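# Three arms pull ropes to carry a ball across

## Task

Get the ball off the stand it starts on and onto the other stand, which sits in the gap between the benches where no gripper can reach. The ball rests on a ring lying on the first stand's collar, and a rope runs from that ring to a metal block on each arm's own bench. Finish with the ring lying on the second stand's collar and the ball on it. Tipping or yanking the ring lets the ball roll off. At no moment, including while it hangs, may the ball or the ring drop more than slightly below the collar of the lower stand. Arm bases in the scene frame (metres, heading in degrees counter-clockwise from +x): arm1 x=-0.06 y=+1.40 z=+1.00 heading -89; arm2 x=-1.12 y=-0.87 z=+1.00 heading +28; arm3 x=+1.23 y=-0.68 z=+1.05 heading +152. When finished, open the grippers and pull the arms away; the result has to stay in place without any robot holding it.

## Robot and tools

Robots: three identical i2rt Big YAM arms named arm1, arm2 and arm3, each with six joints, a two-finger gripper and a wrist camera. The ring can only be moved indirectly: each arm grips the metal block on its own bench and uses the rope to pull the ring. Coordinated pulls, with the ropes kept taut and changed gradually, slide or lift the ring with the ball from one collar to the other without tipping it or letting it sag below the lower collar. Each hand reaches roughly 1.0 m from its joint 1 axis.

Frame: one shared scene frame, origin on the floor, +z up, distances in metres. The hand point is midway between the fingertips; the hand z axis runs along the fingers and the fingers close along its y axis. Base positions and headings are listed in the task.

execute_actions: argument actions is a list holding zero or one action. An action is an object keyed by robot name (arm1, arm2, arm3); under each name sits joints, an object of absolute joint targets (not offsets) by name. Keys and ranges: joint1_rad -2.879 to 2.879 (base yaw, positive counter-clockwise seen from above, 0 points along the base heading); joint2_rad 0 to 3.141 (shoulder; 0 is the upper arm lying back roughly flat, increasing lifts it up then forward); joint3_rad 0 to 3.019 (elbow; 0 folded, increasing opens); joint4_rad -1.692 to 1.57 (hand pitch, positive tips fingers up); joint5_rad -1.57 to 1.57 (hand yaw, positive to the arm's right); joint6_rad -2.094 to 2.094 (hand roll, positive clockwise viewed from behind); gripper_m 0 to 0.093 (fingertip gap in metres). Success tolerances are about ±0.045, ±0.14, ±0.09, ±0.055, ±0.03, ±0.035 rad and ±0.003 m respectively. Any joint or arm may be omitted; all named motions begin together and may finish at different moments, and joints move at different speeds so the hand path can curve wide. An omitted joint may still be driving toward an older target. Optional cameras lists names from arm1_cam_wrist, arm2_cam_wrist, arm3_cam_wrist, cam_low, cam_top, or all; missing, null or ["all"] returns every camera, [] none. An empty actions list just reports state and images. Unknown keys, unknown cameras or out-of-range numbers reject the whole call with no motion.

Result lines: joint_positions gives current joint values. The pictures line lists image order. joint_status tells how each commanded joint ended: off_target (stopped short and may still push), contact_stop or time_out (target replaced by the resting position), not_followed (withheld by the self/inter-arm collision check, reported as joint command not followed, often with a cause line; the arm may retry those targets on later actions until they pass). A withheld arm still performs its gripper command. on_its_own describes joints acting without this call's command; held at is the target being held, not the actual position. After time_out a joint may keep a target up to 0.375, 0.375, 0.113, 0.225, 0.075 and 0.3 rad (joints 1 to 6) from where it is and keep pushing; command its reported position to relax it. Tiny target changes may produce no movement. A joint carrying a load sags. If any call reports a stop, later calls in the same reply are skipped.

wait: seconds from 0 to 10; commands nothing, returns state and images.

zoom_image: camera plus region [x0, y0, x1, y1] in pixels, origin top-left, at most 504 by 504, taken from that camera's latest full image. Wrist images are 504x504 fisheye; cam_low and cam_top are fixed room cameras at 672x504.

finished_scene: argument scene, the number of the current scene; irreversible, call only after the ball and ring rest on the target collar and the arms have released and moved clear.

Cautions: the arms do not stop on contact and keep pushing, which can be forceful; a hard squeeze between two arms ends the run in failure, and the collision check ignores fingers, gripper housings and wrist cameras and can react late. Nothing reports arm-to-arm contact, so watch the images. Avoid drops, slams, jerks on the ropes and knocking anything off the work area or to the floor. Loose objects may occasionally get nudged. Sustained loads heat motors: a MOTOR HOT warning appears near 85 °C, and at 100 °C the arm goes limp and falls (OVER-TEMPERATURE FAULT; its unfinished keys read limit_stop_at_motor_heat, so resend them). Heat builds while you deliberate, since the robots hold the last command, and some of it persists. Shorter robot motion is better.

Each tool is called after "Request:" as name(argument=value, ...) on one line, values as JSON.

## Session

I'll start by looking at the current state of the scene.

Request:
execute_actions(actions=[])

Scene clock: 0.00 s.
arm1.joint_positions: joint1_rad=+0.793 joint2_rad=+0.276 joint3_rad=+1.510 joint4_rad=-1.208 joint5_rad=-0.146 joint6_rad=-0.605 gripper_m=+0.094
arm1.joint_status: not commanded
arm1.hand: x=-0.0195 y=+1.3818 z=+1.6625 quat_wxyz=(-0.591, -0.008, -0.695, +0.408) (m; scene frame)
arm2.joint_positions: joint1_rad=+0.244 joint2_rad=+0.335 joint3_rad=+1.660 joint4_rad=-1.269 joint5_rad=-0.261 joint6_rad=+0.291 gripper_m=+0.095
arm2.joint_status: not commanded
arm2.hand: x=-1.1297 y=-0.8219 z=+1.7028 quat_wxyz=(-0.585, +0.239, -0.646, -0.428) (m; scene frame)
arm3.joint_positions: joint1_rad=+0.332 joint2_rad=+0.337 joint3_rad=+1.592 joint4_rad=-1.300 joint5_rad=-0.122 joint6_rad=-0.522 gripper_m=+0.094
arm3.joint_status: not commanded
arm3.hand: x=+1.1846 y=-0.6818 z=+1.7249 quat_wxyz=(-0.188, +0.699, +0.166, -0.670) (m; scene frame)
pictures: arm1_cam_wrist, arm2_cam_wrist, arm3_cam_wrist, cam_low, cam_top
Images, in order (width x height): arm1_cam_wrist 504x504, arm2_cam_wrist 504x504, arm3_cam_wrist 504x504, cam_low 672x504, cam_top 672x504.

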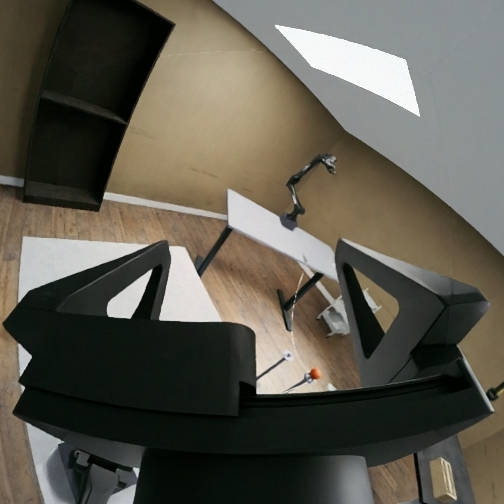

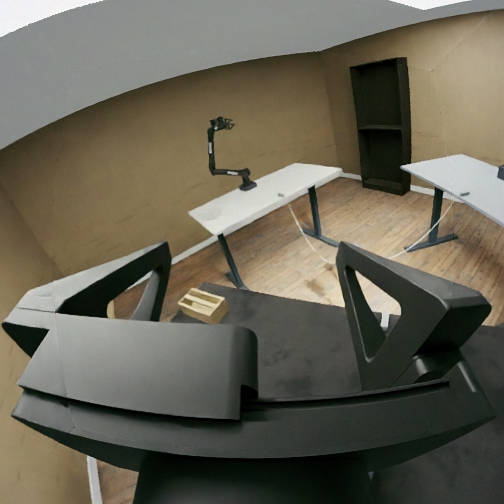

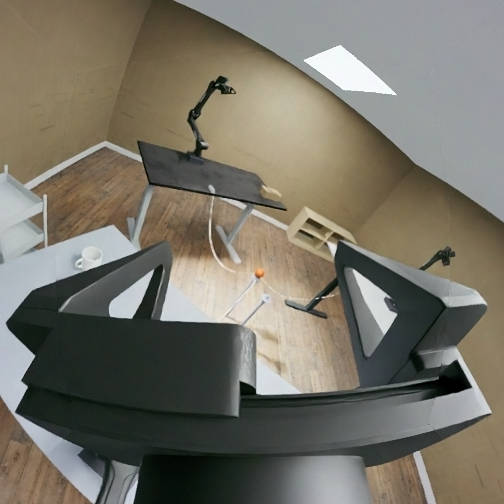

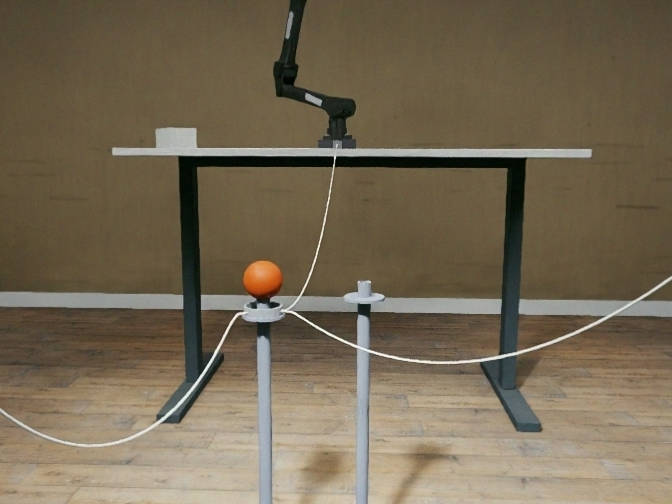

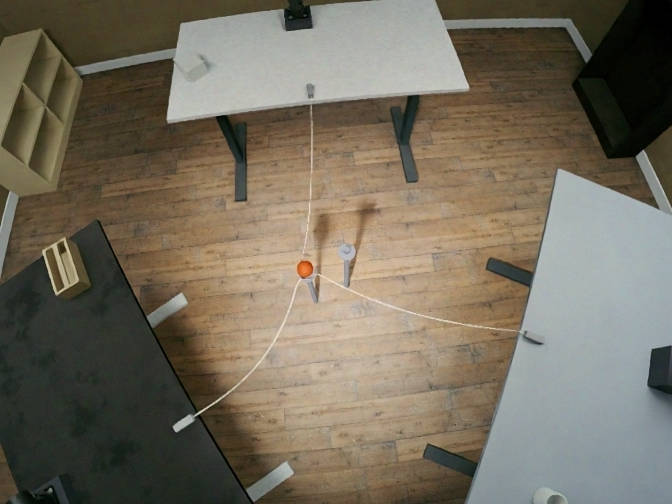

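Request:
zoom_image(camera="cam_low", region=[210, 240, 410, 390])

Request:
zoom_image(camera="cam_top", region=[260, 200, 400, 320])

Request:
zoom_image(camera="cam_top", region=[260, 0, 360, 120])

Request:
zoom_image(camera="cam_top", region=[140, 390, 240, 460])

Request:
zoom_image(camera="cam_top", region=[490, 300, 590, 370])

Region (210, 240, 410, 390) of cam_low's 672x504 image, scaled by 2.520, with more detail than that image has; it fills the top 378 rows of this view, and the rest is white.

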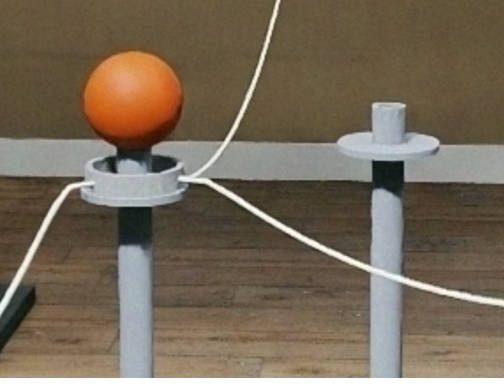

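Region (260, 200, 400, 320) of cam_top's 672x504 image, scaled by 3.600, with more detail than that image has; it fills the top 432 rows of this view, and the rest is white.

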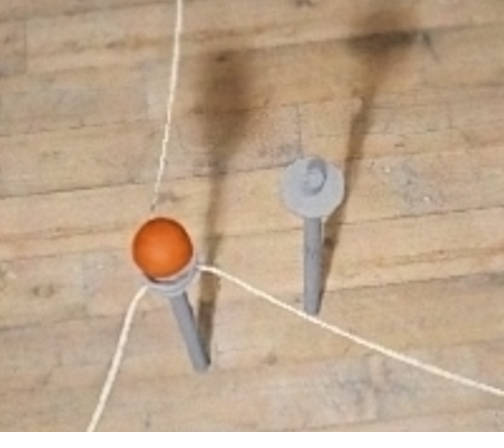

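Region (260, 0, 360, 120) of cam_top's 672x504 image, scaled by 4.200, with more detail than that image has.

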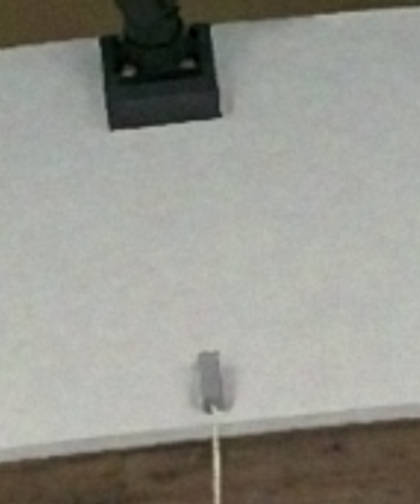

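Region (140, 390, 240, 460) of cam_top's 672x504 image, scaled by 5.040, with more detail than that image has; it fills the top 353 rows of this view, and the rest is white.

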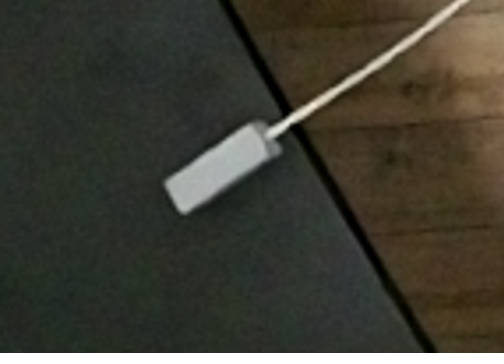

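Region (490, 300, 590, 370) of cam_top's 672x504 image, scaled by 5.040, with more detail than that image has; it fills the top 353 rows of this view, and the rest is white.

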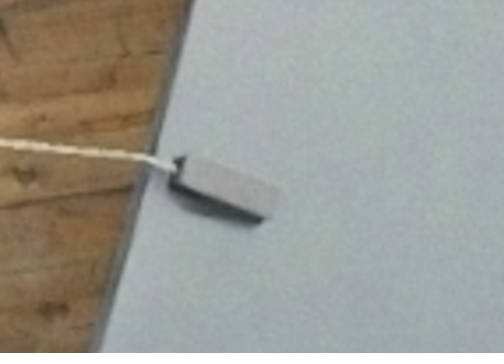

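Request:
zoom_image(camera="cam_top", region=[572, 320, 672, 420])

Request:
zoom_image(camera="cam_top", region=[0, 424, 100, 504])

Request:
zoom_image(camera="cam_low", region=[260, 0, 420, 170])

Region (572, 320, 672, 420) of cam_top's 672x504 image, scaled by 5.040, with more detail than that image has.

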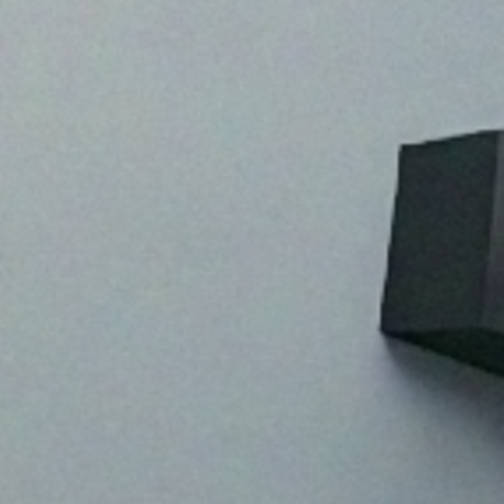

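Region (0, 424, 100, 504) of cam_top's 672x504 image, scaled by 5.040, with more detail than that image has; it fills the top 403 rows of this view, and the rest is white.

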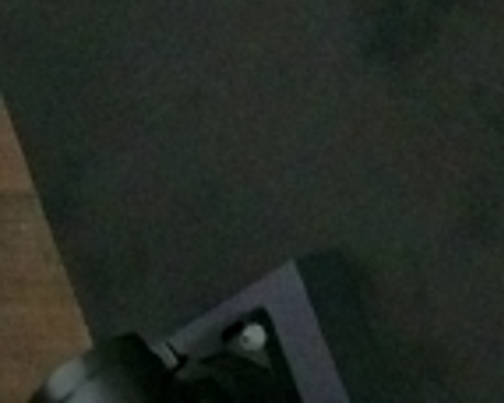

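Region (260, 0, 420, 170) of cam_low's 672x504 image, scaled by 2.965, with more detail than that image has; it fills the left 474 columns of this view, and the rest is white.

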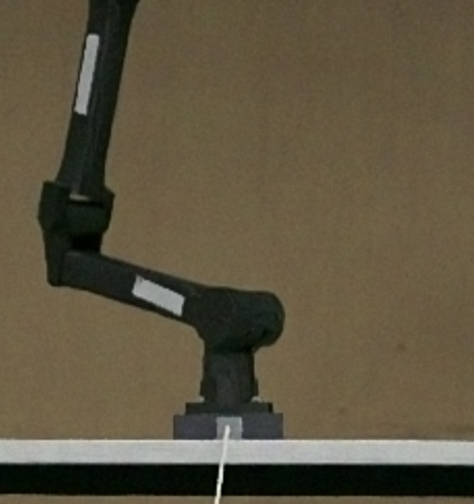

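Request:
execute_actions(actions=[{"arm1":{"joints":{"joint1_rad":0.0,"joint2_rad":1.5,"joint3_rad":1.5,"joint4_rad":-1.5,"joint5_rad":0.0,"joint6_rad":0.0}},"arm2":{"joints":{"joint1_rad":0.0,"joint2_rad":1.7,"joint3_rad":1.65,"joint4_rad":-1.4,"joint5_rad":0.0,"joint6_rad":0.0}},"arm3":{"joints":{"joint1_rad":0.1,"joint2_rad":1.35,"joint3_rad":1.3,"joint4_rad":-1.4,"joint5_rad":0.0,"joint6_rad":0.0}}}])

Scene clock: 121.73 s.
arm1.joint_positions: joint1_rad=+0.002 joint2_rad=+1.506 joint3_rad=+1.483 joint4_rad=-1.486 joint5_rad=-0.002 joint6_rad=-0.009 gripper_m=+0.094
arm1.joint_status: all done
arm1.hand: x=-0.0557 y=+0.9376 z=+1.2506 quat_wxyz=(-0.025, -0.697, -0.716, +0.013) (m; scene frame)
arm2.joint_positions: joint1_rad=+0.003 joint2_rad=+1.700 joint3_rad=+1.652 joint4_rad=-1.392 joint5_rad=-0.004 joint6_rad=+0.007 gripper_m=+0.095
arm2.joint_status: all done
arm2.hand: x=-0.6283 y=-0.6118 z=+1.2330 quat_wxyz=(-0.061, +0.236, -0.970, -0.017) (m; scene frame)
arm3.joint_positions: joint1_rad=+0.109 joint2_rad=+1.347 joint3_rad=+1.286 joint4_rad=-1.390 joint5_rad=-0.002 joint6_rad=-0.009 gripper_m=+0.094
arm3.joint_status: all done
arm3.hand: x=+0.8476 y=-0.5179 z=+1.3033 quat_wxyz=(-0.005, +0.980, -0.187, -0.064) (m; scene frame)
pictures: arm1_cam_wrist, arm2_cam_wrist, arm3_cam_wrist, cam_low, cam_top
Images, in order (width x height): arm1_cam_wrist 504x504, arm2_cam_wrist 504x504, arm3_cam_wrist 504x504, cam_low 672x504, cam_top 672x504.

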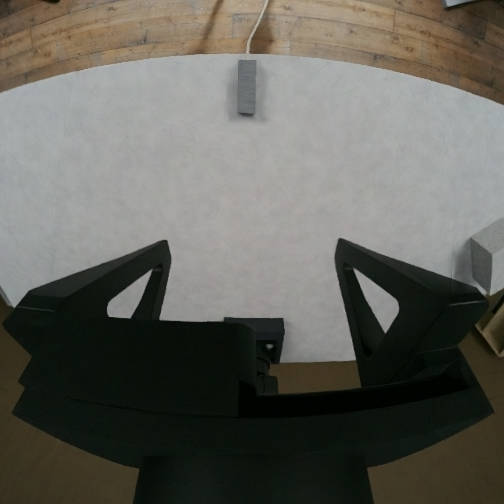

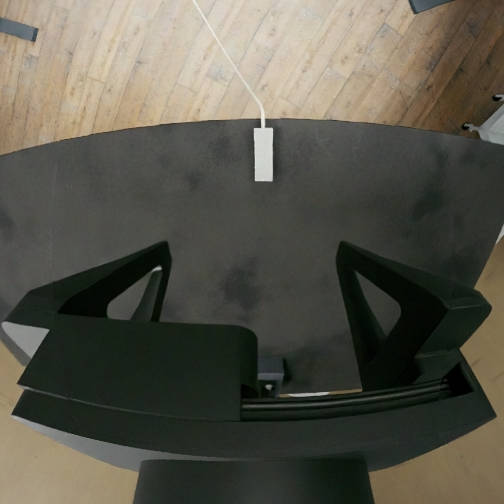

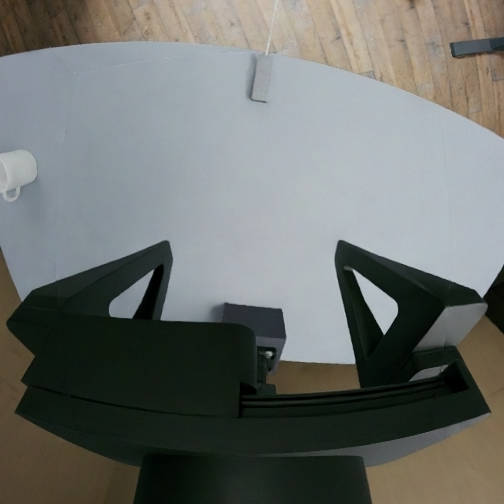

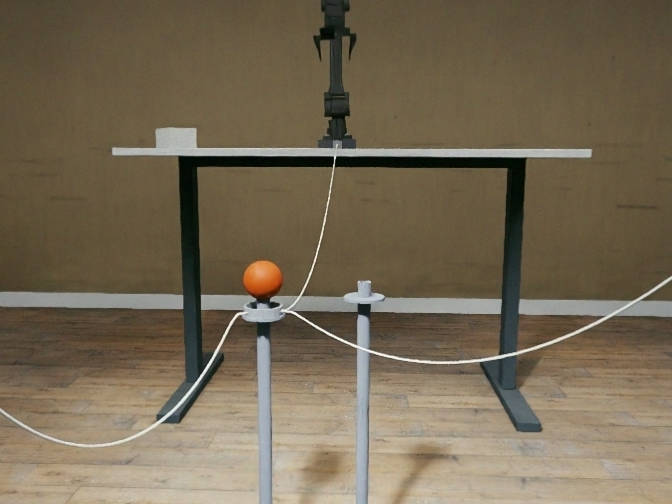

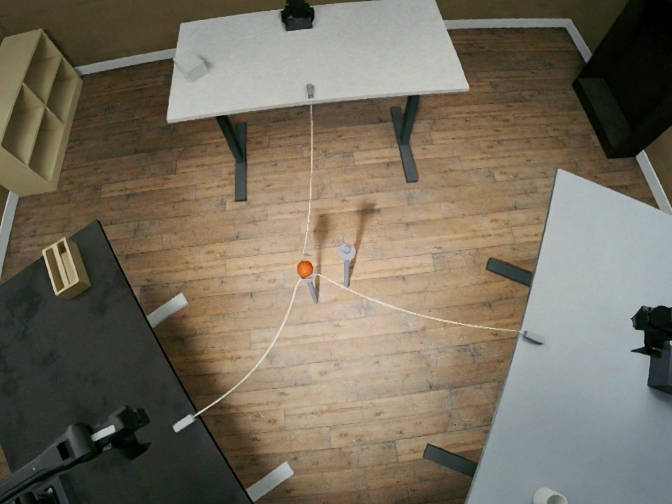

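Request:
zoom_image(camera="cam_low", region=[290, 0, 390, 170])

Request:
zoom_image(camera="arm1_cam_wrist", region=[200, 30, 300, 130])

Region (290, 0, 390, 170) of cam_low's 672x504 image, scaled by 2.965, with more detail than that image has; it fills the left 296 columns of this view, and the rest is white.

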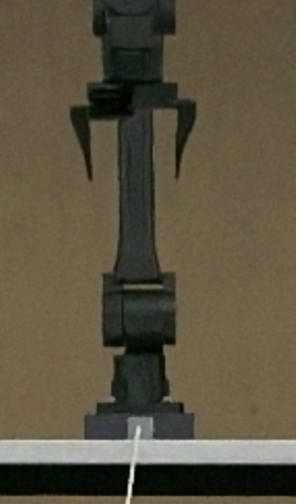

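Region (200, 30, 300, 130) of arm1_cam_wrist's 504x504 image, scaled by 5.040, with more detail than that image has.

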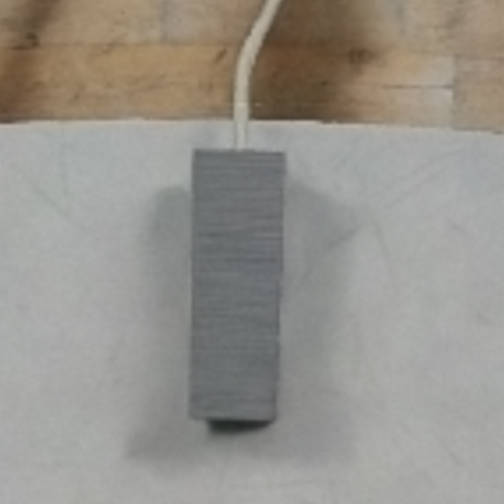

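Request:
execute_actions(actions=[{"arm1":{"joints":{"joint1_rad":0.024,"joint2_rad":1.907,"joint3_rad":1.462,"joint4_rad":-1.126,"joint5_rad":0.0,"joint6_rad":0.02}},"arm2":{"joints":{"joint1_rad":-0.022,"joint2_rad":1.942,"joint3_rad":1.518,"joint4_rad":-1.148,"joint5_rad":0.0,"joint6_rad":-0.02}},"arm3":{"joints":{"joint1_rad":0.096,"joint2_rad":2.007,"joint3_rad":1.41,"joint4_rad":-0.974,"joint5_rad":0.0,"joint6_rad":0.1}}}])

Scene clock: 243.10 s.
arm1.joint_positions: joint1_rad=+0.009 joint2_rad=+1.933 joint3_rad=+1.440 joint4_rad=-1.141 joint5_rad=-0.002 joint6_rad=+0.011 gripper_m=+0.094
arm1.joint_status: all done
arm1.hand: x=-0.0474 y=+0.8614 z=+1.0261 quat_wxyz=(+0.020, -0.702, -0.712, -0.031) (m; scene frame)
arm2.joint_positions: joint1_rad=-0.020 joint2_rad=+1.930 joint3_rad=+1.511 joint4_rad=-1.157 joint5_rad=-0.004 joint6_rad=-0.013 gripper_m=+0.095
arm2.joint_status: all done
arm2.hand: x=-0.6099 y=-0.6170 z=+1.0576 quat_wxyz=(+0.005, +0.235, -0.972, +0.000) (m; scene frame)
arm3.joint_positions: joint1_rad=+0.108 joint2_rad=+2.026 joint3_rad=+1.391 joint4_rad=-0.985 joint5_rad=-0.002 joint6_rad=+0.091 gripper_m=+0.094
arm3.joint_status: all done
arm3.hand: x=+0.7233 y=-0.4715 z=+1.0255 quat_wxyz=(+0.011, +0.972, -0.236, +0.019) (m; scene frame)
pictures: arm1_cam_wrist, arm2_cam_wrist, arm3_cam_wrist, cam_low, cam_top
Images, in order (width x height): arm1_cam_wrist 504x504, arm2_cam_wrist 504x504, arm3_cam_wrist 504x504, cam_low 672x504, cam_top 672x504.

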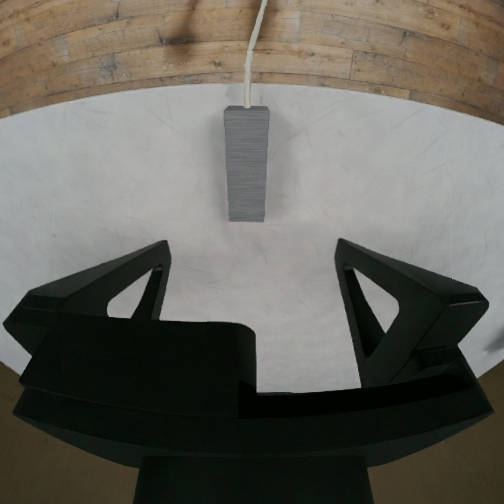

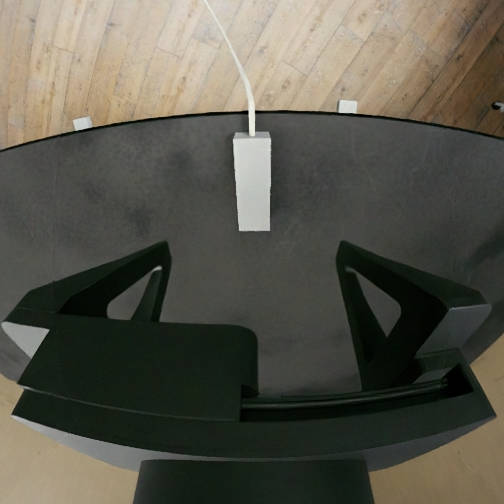

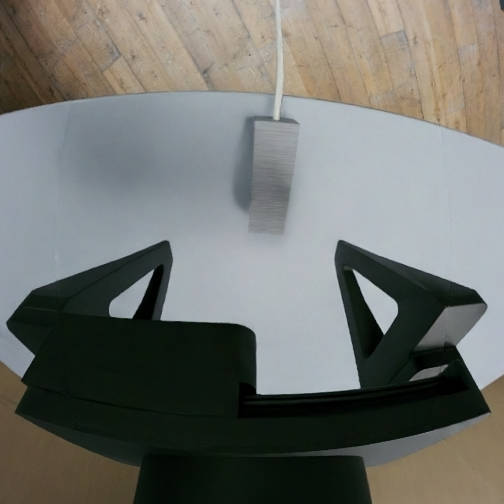

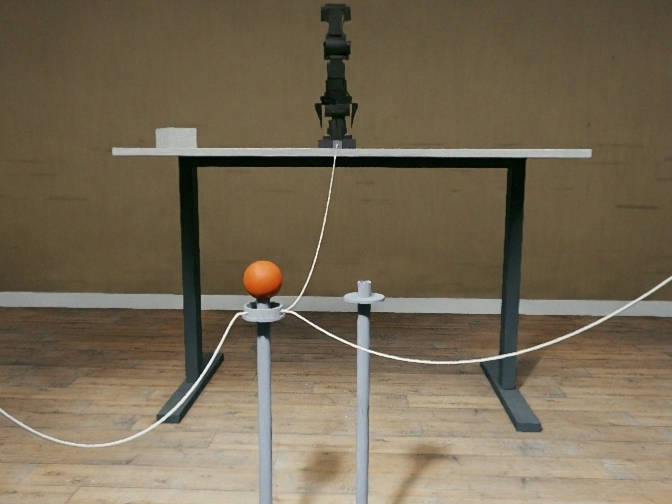

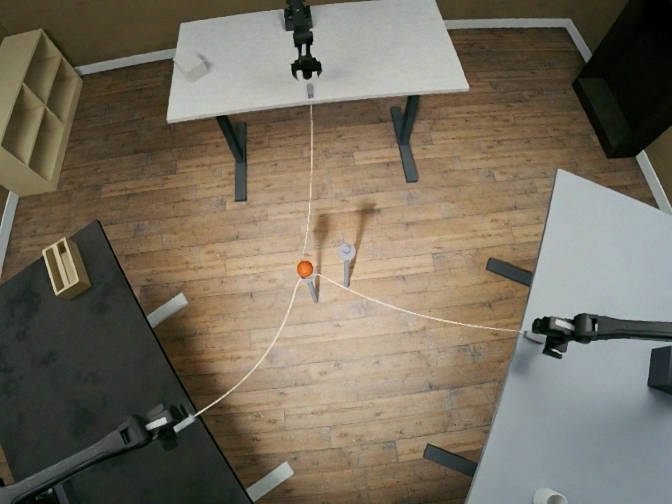

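Request:
zoom_image(camera="cam_low", region=[300, 90, 380, 170])

Region (300, 90, 380, 170) of cam_low's 672x504 image, scaled by 6.300, with more detail than that image has.

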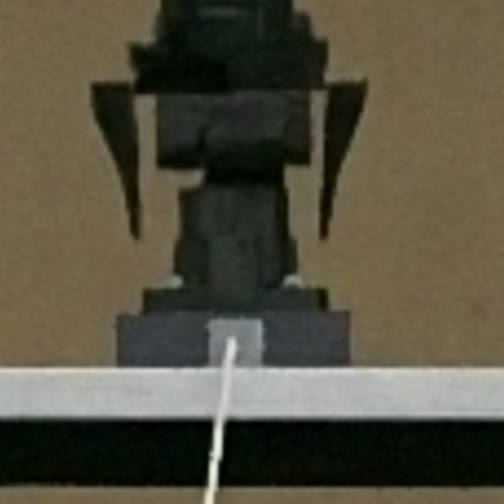

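Request:
execute_actions(actions=[{"arm1":{"joints":{"joint1_rad":0.03,"joint2_rad":1.98,"joint3_rad":1.43,"joint4_rad":-0.946}},"arm2":{"joints":{"joint2_rad":2.035,"joint3_rad":1.469,"joint4_rad":-0.991}},"arm3":{"joints":{"joint1_rad":0.077,"joint2_rad":2.098,"joint3_rad":1.407,"joint4_rad":-0.836,"joint6_rad":0.134}}}])

Scene clock: 334.43 s.
arm1.joint_positions: joint1_rad=+0.015 joint2_rad=+1.976 joint3_rad=+1.427 joint4_rad=-0.964 joint5_rad=-0.002 joint6_rad=+0.011 gripper_m=+0.094
arm1.joint_status: all done
arm1.hand: x=-0.0425 y=+0.8285 z=+0.9981 quat_wxyz=(-0.024, -0.700, -0.714, +0.011) (m; scene frame)
arm2.joint_positions: joint1_rad=-0.020 joint2_rad=+2.035 joint3_rad=+1.475 joint4_rad=-1.000 joint5_rad=-0.004 joint6_rad=-0.013 gripper_m=+0.095
arm2.joint_status: all done
arm2.hand: x=-0.5992 y=-0.6117 z=+0.9876 quat_wxyz=(-0.003, +0.235, -0.972, -0.002) (m; scene frame)
arm3.joint_positions: joint1_rad=+0.083 joint2_rad=+2.091 joint3_rad=+1.391 joint4_rad=-0.848 joint5_rad=-0.002 joint6_rad=+0.125 gripper_m=+0.094
arm3.joint_status: all done
arm3.hand: x=+0.7080 y=-0.4501 z=+0.9906 quat_wxyz=(+0.006, +0.964, -0.265, -0.017) (m; scene frame)
pictures: arm1_cam_wrist, arm2_cam_wrist, arm3_cam_wrist, cam_low, cam_top
Images, in order (width x height): arm1_cam_wrist 504x504, arm2_cam_wrist 504x504, arm3_cam_wrist 504x504, cam_low 672x504, cam_top 672x504.

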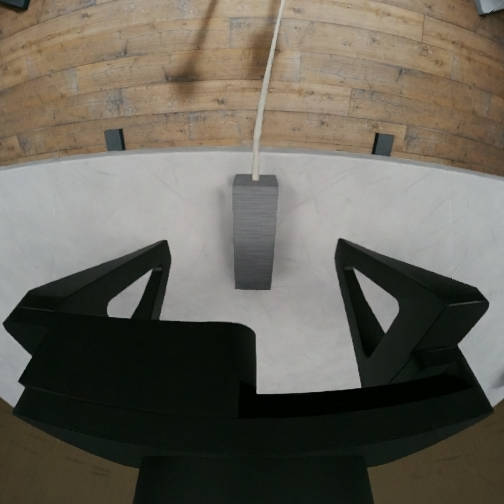

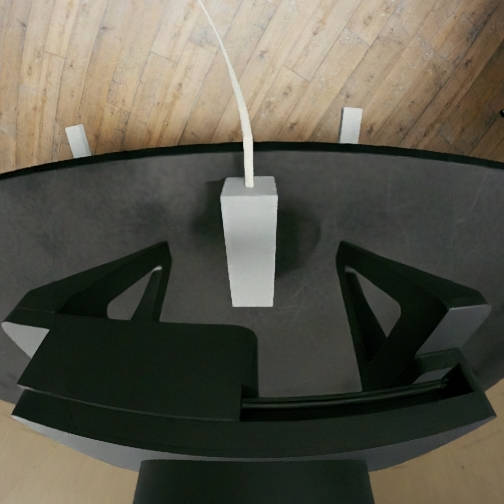

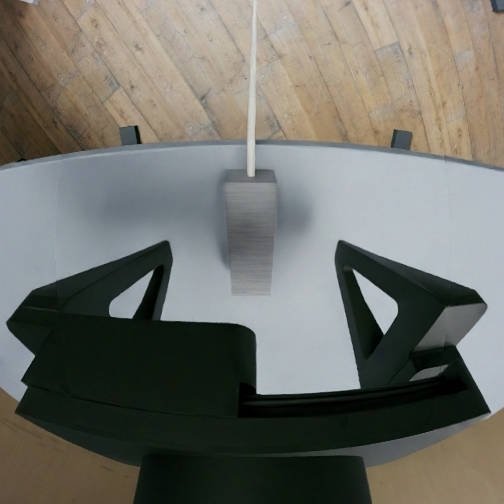

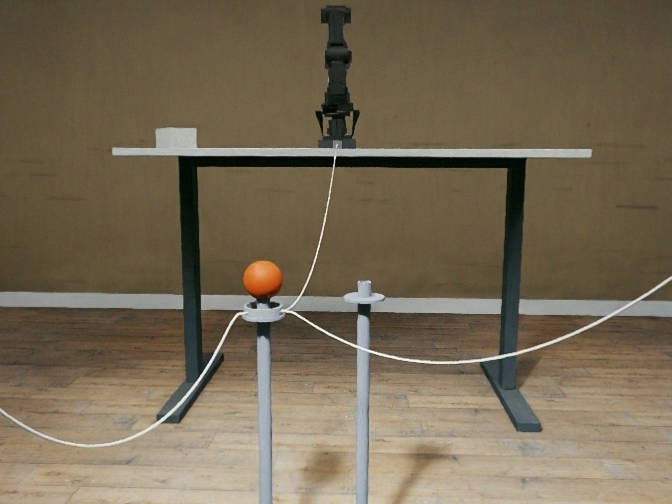

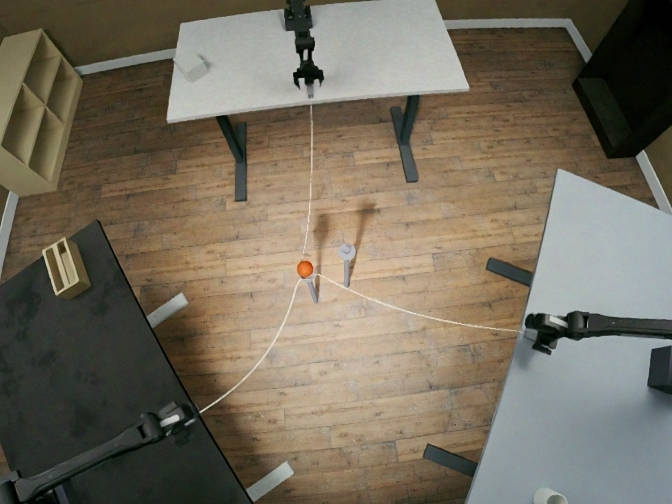

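Request:
execute_actions(actions=[{"arm1":{"joints":{"joint2_rad":2.014}},"arm2":{"joints":{"joint2_rad":2.045}},"arm3":{"joints":{"joint2_rad":2.124}}}], cameras=["arm1_cam_wrist","arm2_cam_wrist","arm3_cam_wrist","cam_low"])

Scene clock: 359.83 s.
arm1.joint_positions: joint1_rad=+0.015 joint2_rad=+2.007 joint3_rad=+1.427 joint4_rad=-0.964 joint5_rad=-0.002 joint6_rad=+0.011 gripper_m=+0.094
arm1.joint_status: all done
arm1.hand: x=-0.0424 y=+0.8327 z=+0.9812 quat_wxyz=(-0.013, -0.700, -0.714, +0.000) (m; scene frame)
arm2.joint_positions: joint1_rad=-0.020 joint2_rad=+2.035 joint3_rad=+1.475 joint4_rad=-1.000 joint5_rad=-0.004 joint6_rad=-0.013 gripper_m=+0.095
arm2.joint_status: all done
arm2.hand: x=-0.5992 y=-0.6117 z=+0.9876 quat_wxyz=(-0.003, +0.235, -0.972, -0.002) (m; scene frame)
arm3.joint_positions: joint1_rad=+0.083 joint2_rad=+2.104 joint3_rad=+1.391 joint4_rad=-0.848 joint5_rad=-0.002 joint6_rad=+0.125 gripper_m=+0.094
arm3.joint_status: all done
arm3.hand: x=+0.7104 y=-0.4513 z=+0.9831 quat_wxyz=(+0.007, +0.964, -0.265, -0.010) (m; scene frame)
pictures: arm1_cam_wrist, arm2_cam_wrist, arm3_cam_wrist, cam_low
Images, in order (width x height): arm1_cam_wrist 504x504, arm2_cam_wrist 504x504, arm3_cam_wrist 504x504, cam_low 672x504.

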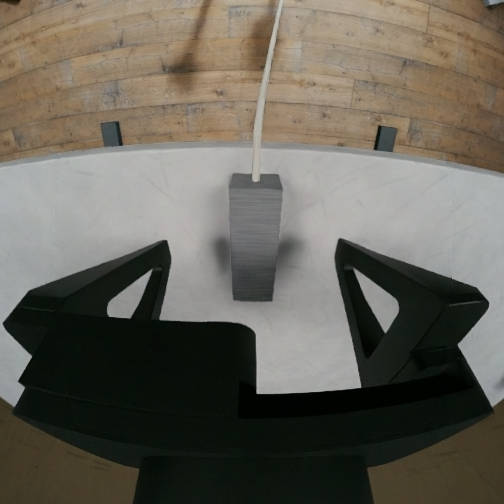

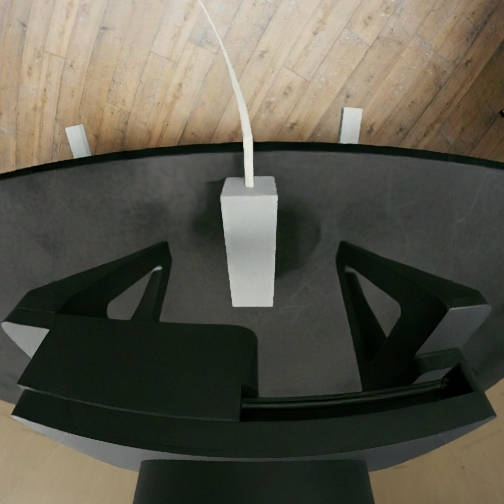

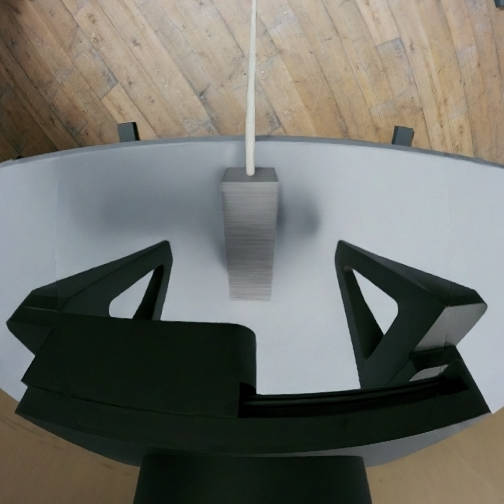

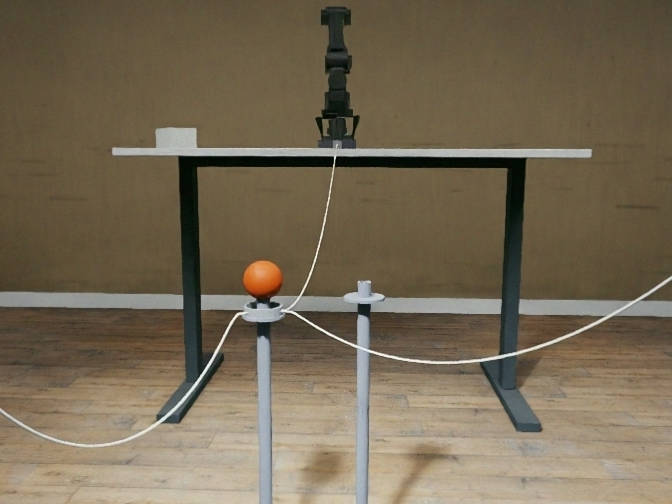

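Request:
zoom_image(camera="arm2_cam_wrist", region=[150, 140, 360, 330])

Request:
zoom_image(camera="cam_low", region=[300, 100, 380, 170])

Region (150, 140, 360, 330) of arm2_cam_wrist's 504x504 image, scaled by 2.400, with more detail than that image has; it fills the top 456 rows of this view, and the rest is white.

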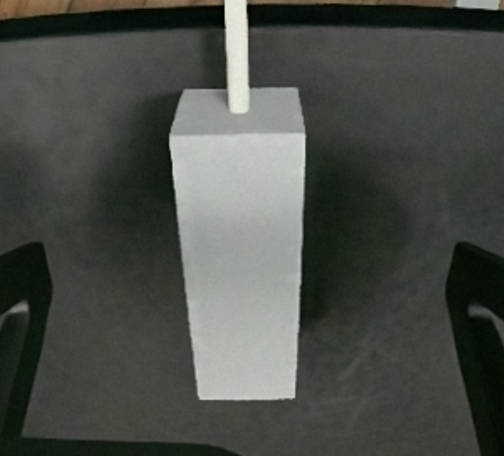

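Region (300, 100, 380, 170) of cam_low's 672x504 image, scaled by 6.300, with more detail than that image has; it fills the top 441 rows of this view, and the rest is white.

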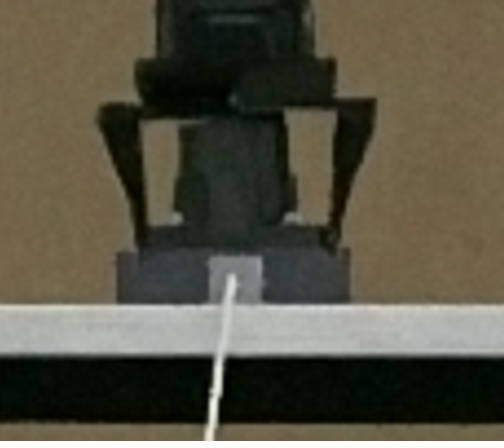

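Request:
zoom_image(camera="arm3_cam_wrist", region=[150, 140, 360, 330])

Request:
zoom_image(camera="arm1_cam_wrist", region=[150, 140, 360, 330])

Region (150, 140, 360, 330) of arm3_cam_wrist's 504x504 image, scaled by 2.400, with more detail than that image has; it fills the top 456 rows of this view, and the rest is white.

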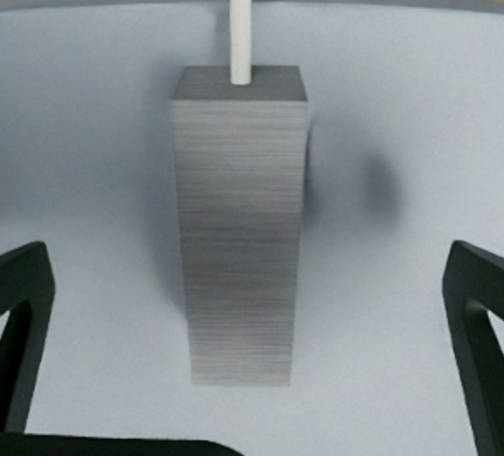

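Region (150, 140, 360, 330) of arm1_cam_wrist's 504x504 image, scaled by 2.400, with more detail than that image has; it fills the top 456 rows of this view, and the rest is white.

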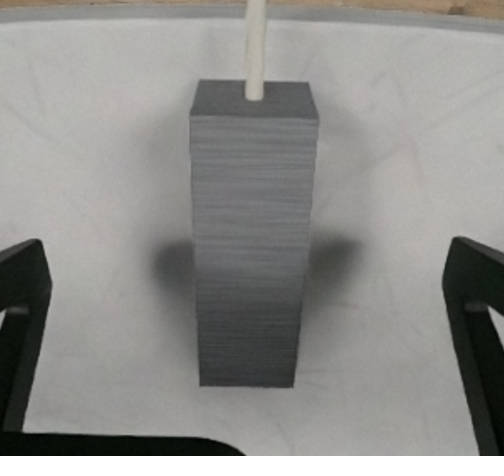

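Request:
execute_actions(actions=[{"arm1":{"joints":{"joint2_rad":2.032}},"arm2":{"joints":{"joint2_rad":2.056}},"arm3":{"joints":{"joint2_rad":2.137}}}], cameras=["cam_low"])

Scene clock: 423.27 s.
arm1.joint_positions: joint1_rad=+0.015 joint2_rad=+2.021 joint3_rad=+1.427 joint4_rad=-0.964 joint5_rad=-0.002 joint6_rad=+0.011 gripper_m=+0.094
arm1.joint_status: all done
arm1.hand: x=-0.0423 y=+0.8347 z=+0.9739 quat_wxyz=(-0.008, -0.700, -0.714, -0.004) (m; scene frame)
arm2.joint_positions: joint1_rad=-0.020 joint2_rad=+2.035 joint3_rad=+1.475 joint4_rad=-1.000 joint5_rad=-0.004 joint6_rad=-0.013 gripper_m=+0.095
arm2.joint_status: all done
arm2.hand: x=-0.5992 y=-0.6117 z=+0.9876 quat_wxyz=(-0.003, +0.235, -0.972, -0.002) (m; scene frame)
arm3.joint_positions: joint1_rad=+0.083 joint2_rad=+2.117 joint3_rad=+1.391 joint4_rad=-0.848 joint5_rad=-0.002 joint6_rad=+0.125 gripper_m=+0.094
arm3.joint_status: all done
arm3.hand: x=+0.7128 y=-0.4525 z=+0.9761 quat_wxyz=(+0.008, +0.964, -0.265, -0.004) (m; scene frame)
pictures: cam_low
Images, in order (width x height): cam_low 672x504.

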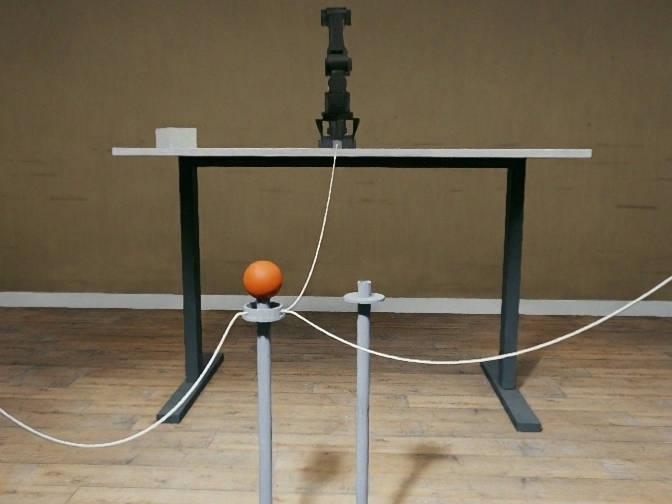

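Request:
execute_actions(actions=[{"arm1":{"joints":{"gripper_m":0.01}},"arm2":{"joints":{"joint2_rad":2.068,"gripper_m":0.01}},"arm3":{"joints":{"gripper_m":0.01}}}])

Scene clock: 431.47 s.
arm1.joint_positions: joint1_rad=+0.015 joint2_rad=+2.021 joint3_rad=+1.427 joint4_rad=-0.963 joint5_rad=-0.001 joint6_rad=+0.012 gripper_m=+0.025
arm1.joint_status: gripper_m off_target (ended at +0.025, target +0.010)
arm1.hand: x=-0.0424 y=+0.8345 z=+0.9739 quat_wxyz=(-0.008, -0.700, -0.714, -0.004) (m; scene frame)
arm2.joint_positions: joint1_rad=-0.020 joint2_rad=+2.043 joint3_rad=+1.475 joint4_rad=-0.999 joint5_rad=-0.003 joint6_rad=-0.013 gripper_m=+0.025
arm2.joint_status: gripper_m off_target (ended at +0.025, target +0.010); the others done
arm2.hand: x=-0.5998 y=-0.6122 z=+0.9836 quat_wxyz=(+0.000, +0.235, -0.972, -0.001) (m; scene frame)
arm3.joint_positions: joint1_rad=+0.083 joint2_rad=+2.117 joint3_rad=+1.391 joint4_rad=-0.847 joint5_rad=-0.001 joint6_rad=+0.126 gripper_m=+0.025
arm3.joint_status: gripper_m off_target (ended at +0.025, target +0.010)
arm3.hand: x=+0.7127 y=-0.4523 z=+0.9761 quat_wxyz=(+0.007, +0.964, -0.265, -0.004) (m; scene frame)
pictures: arm1_cam_wrist, arm2_cam_wrist, arm3_cam_wrist, cam_low, cam_top
Images, in order (width x height): arm1_cam_wrist 504x504, arm2_cam_wrist 504x504, arm3_cam_wrist 504x504, cam_low 672x504, cam_top 672x504.

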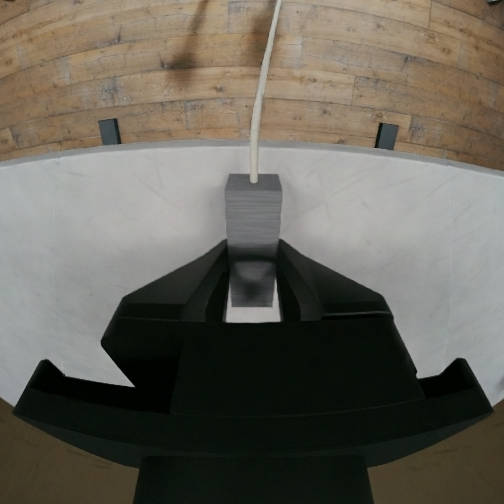

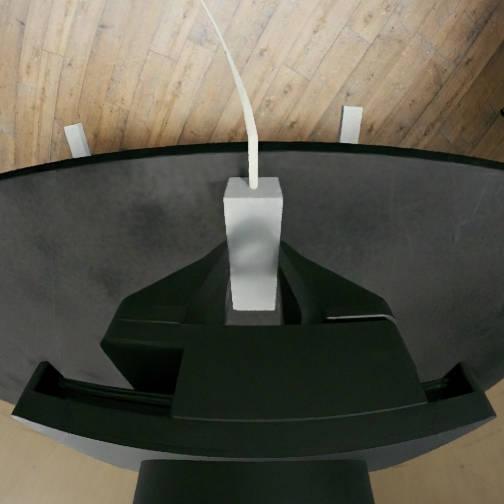

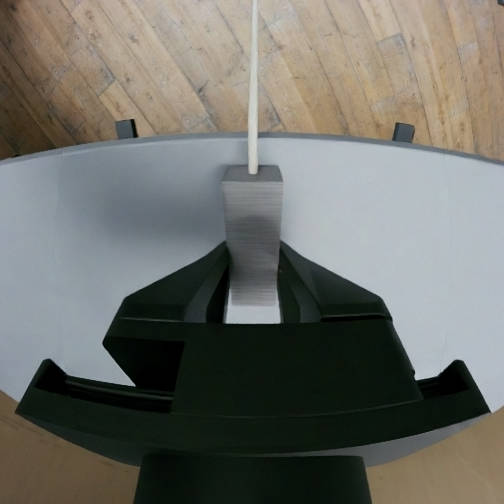

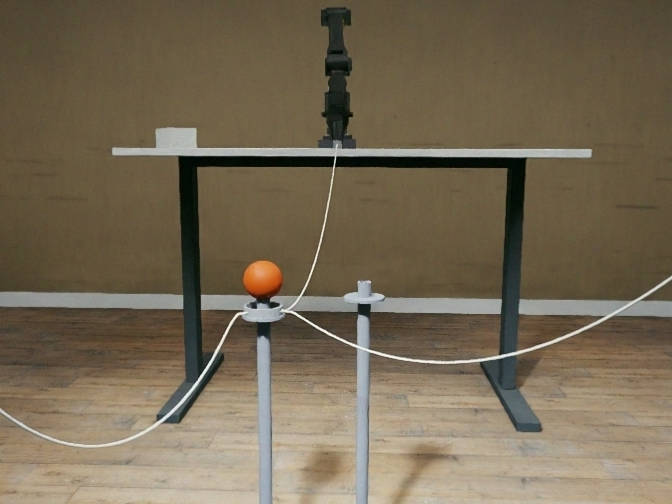

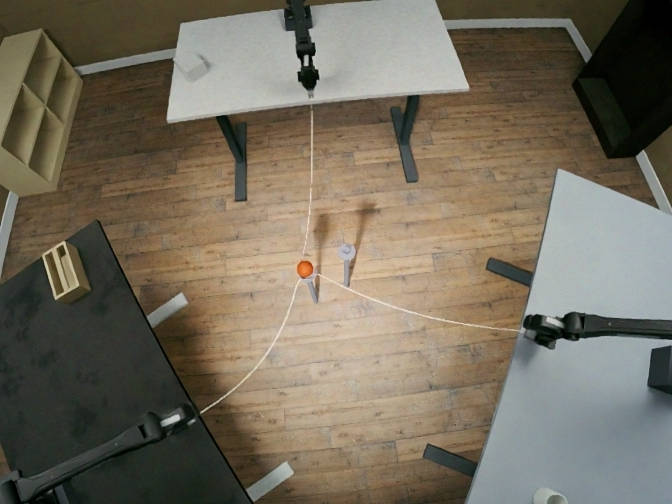

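Request:
execute_actions(actions=[{"arm1":{"joints":{"joint2_rad":1.9}},"arm2":{"joints":{"joint2_rad":1.92}},"arm3":{"joints":{"joint2_rad":2.0}}}], cameras=[])

Request:
execute_actions(actions=[{"arm1":{"joints":{"joint1_rad":-0.2,"joint2_rad":1.685,"joint3_rad":1.485,"joint4_rad":-1.345,"joint6_rad":-0.18}},"arm2":{"joints":{"joint1_rad":0.66,"joint2_rad":1.61,"joint3_rad":1.355,"joint4_rad":-1.31,"joint6_rad":0.62}},"arm3":{"joints":{"joint1_rad":0.13,"joint2_rad":2.1,"joint3_rad":1.945,"joint4_rad":-1.417,"joint6_rad":0.158}}}])

Scene clock: 552.77 s.
arm1.joint_positions: joint1_rad=+0.015 joint2_rad=+1.915 joint3_rad=+1.416 joint4_rad=-0.962 joint5_rad=-0.001 joint6_rad=+0.012 gripper_m=+0.025
arm1.joint_status: all done
arm1.hand: x=-0.0430 y=+0.8260 z=+1.0282 quat_wxyz=(-0.042, -0.700, -0.713, +0.029) (m; scene frame)
arm2.joint_positions: joint1_rad=-0.020 joint2_rad=+1.908 joint3_rad=+1.470 joint4_rad=-0.999 joint5_rad=-0.003 joint6_rad=-0.013 gripper_m=+0.025
arm2.joint_status: all done
arm2.hand: x=-0.5885 y=-0.6065 z=+1.0576 quat_wxyz=(-0.063, +0.235, -0.970, -0.015) (m; scene frame)
arm3.joint_positions: joint1_rad=+0.083 joint2_rad=+2.007 joint3_rad=+1.391 joint4_rad=-0.847 joint5_rad=-0.001 joint6_rad=+0.126 gripper_m=+0.025
arm3.joint_status: all done
arm3.hand: x=+0.6951 y=-0.4437 z=+1.0371 quat_wxyz=(-0.001, +0.962, -0.265, -0.059) (m; scene frame)
pictures: none
No camera images: the call's "cameras" was empty. Leave "cameras" out to get every camera's image.

Scene clock: 554.47 s.
arm1.joint_positions: joint1_rad=-0.208 joint2_rad=+1.690 joint3_rad=+1.447 joint4_rad=-1.324 joint5_rad=+0.002 joint6_rad=-0.172 gripper_m=+0.025
arm1.joint_status: all done
arm1.hand: x=-0.1601 y=+0.9039 z=+1.1508 quat_wxyz=(-0.003, -0.714, -0.700, -0.006) (m; scene frame)
arm2.joint_positions: joint1_rad=+0.665 joint2_rad=+1.605 joint3_rad=+1.351 joint4_rad=-1.301 joint5_rad=-0.002 joint6_rad=+0.613 gripper_m=+0.025
arm2.joint_status: all done
arm2.hand: x=-0.9204 y=-0.4349 z=+1.1629 quat_wxyz=(-0.003, +0.264, -0.964, -0.006) (m; scene frame)
arm3.joint_positions: joint1_rad=+0.129 joint2_rad=+2.108 joint3_rad=+1.907 joint4_rad=-1.407 joint5_rad=-0.001 joint6_rad=+0.149 gripper_m=+0.025
arm3.joint_status: all done
arm3.hand: x=+0.6328 y=-0.4470 z=+1.1569 quat_wxyz=(+0.009, +0.967, -0.254, +0.013) (m; scene frame)
pictures: arm1_cam_wrist, arm2_cam_wrist, arm3_cam_wrist, cam_low, cam_top
Images, in order (width x height): arm1_cam_wrist 504x504, arm2_cam_wrist 504x504, arm3_cam_wrist 504x504, cam_low 672x504, cam_top 672x504.

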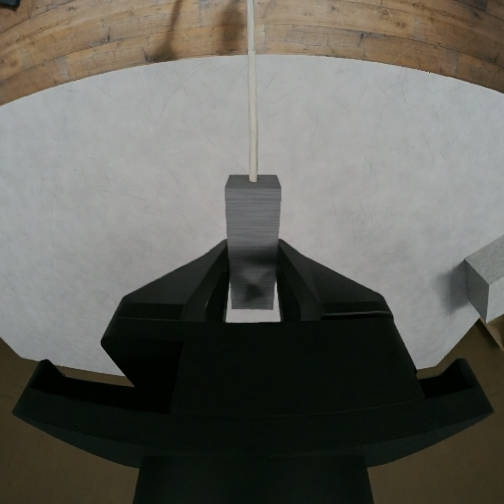

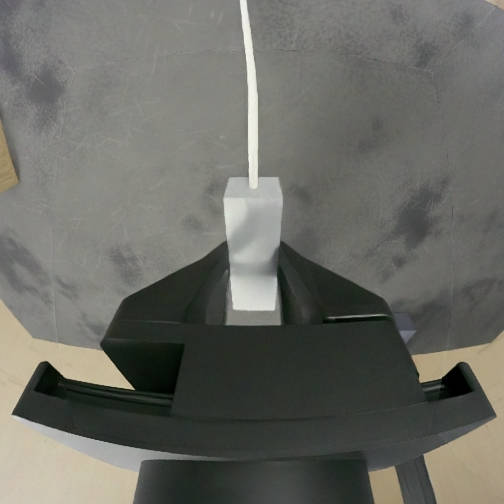

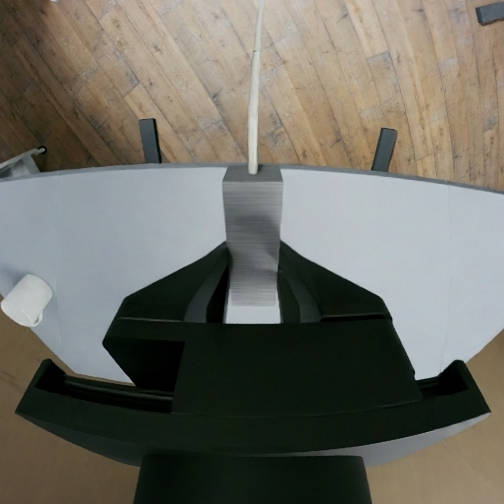

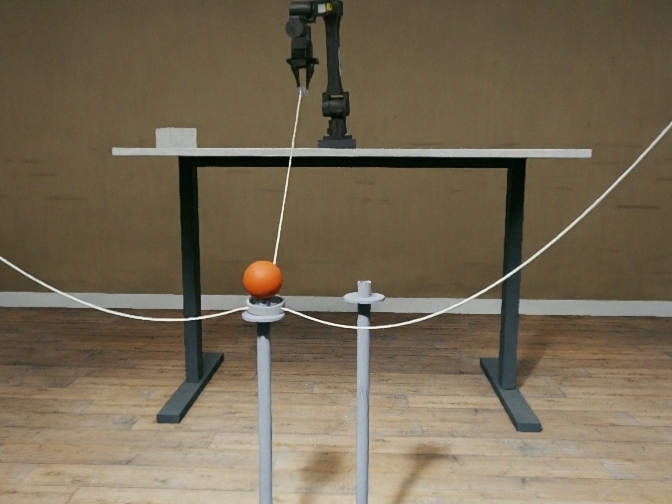

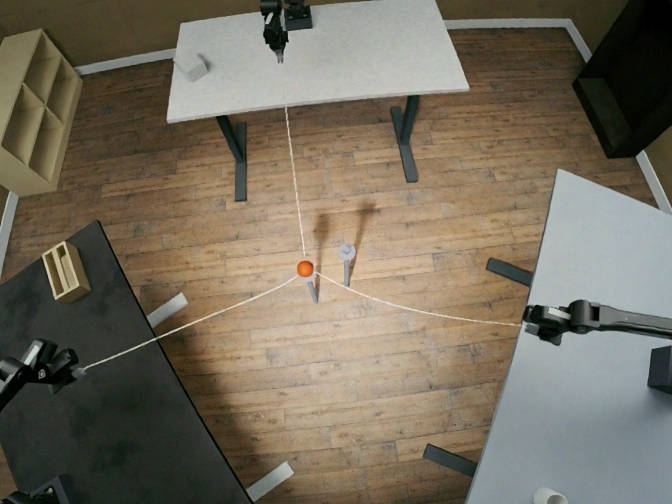

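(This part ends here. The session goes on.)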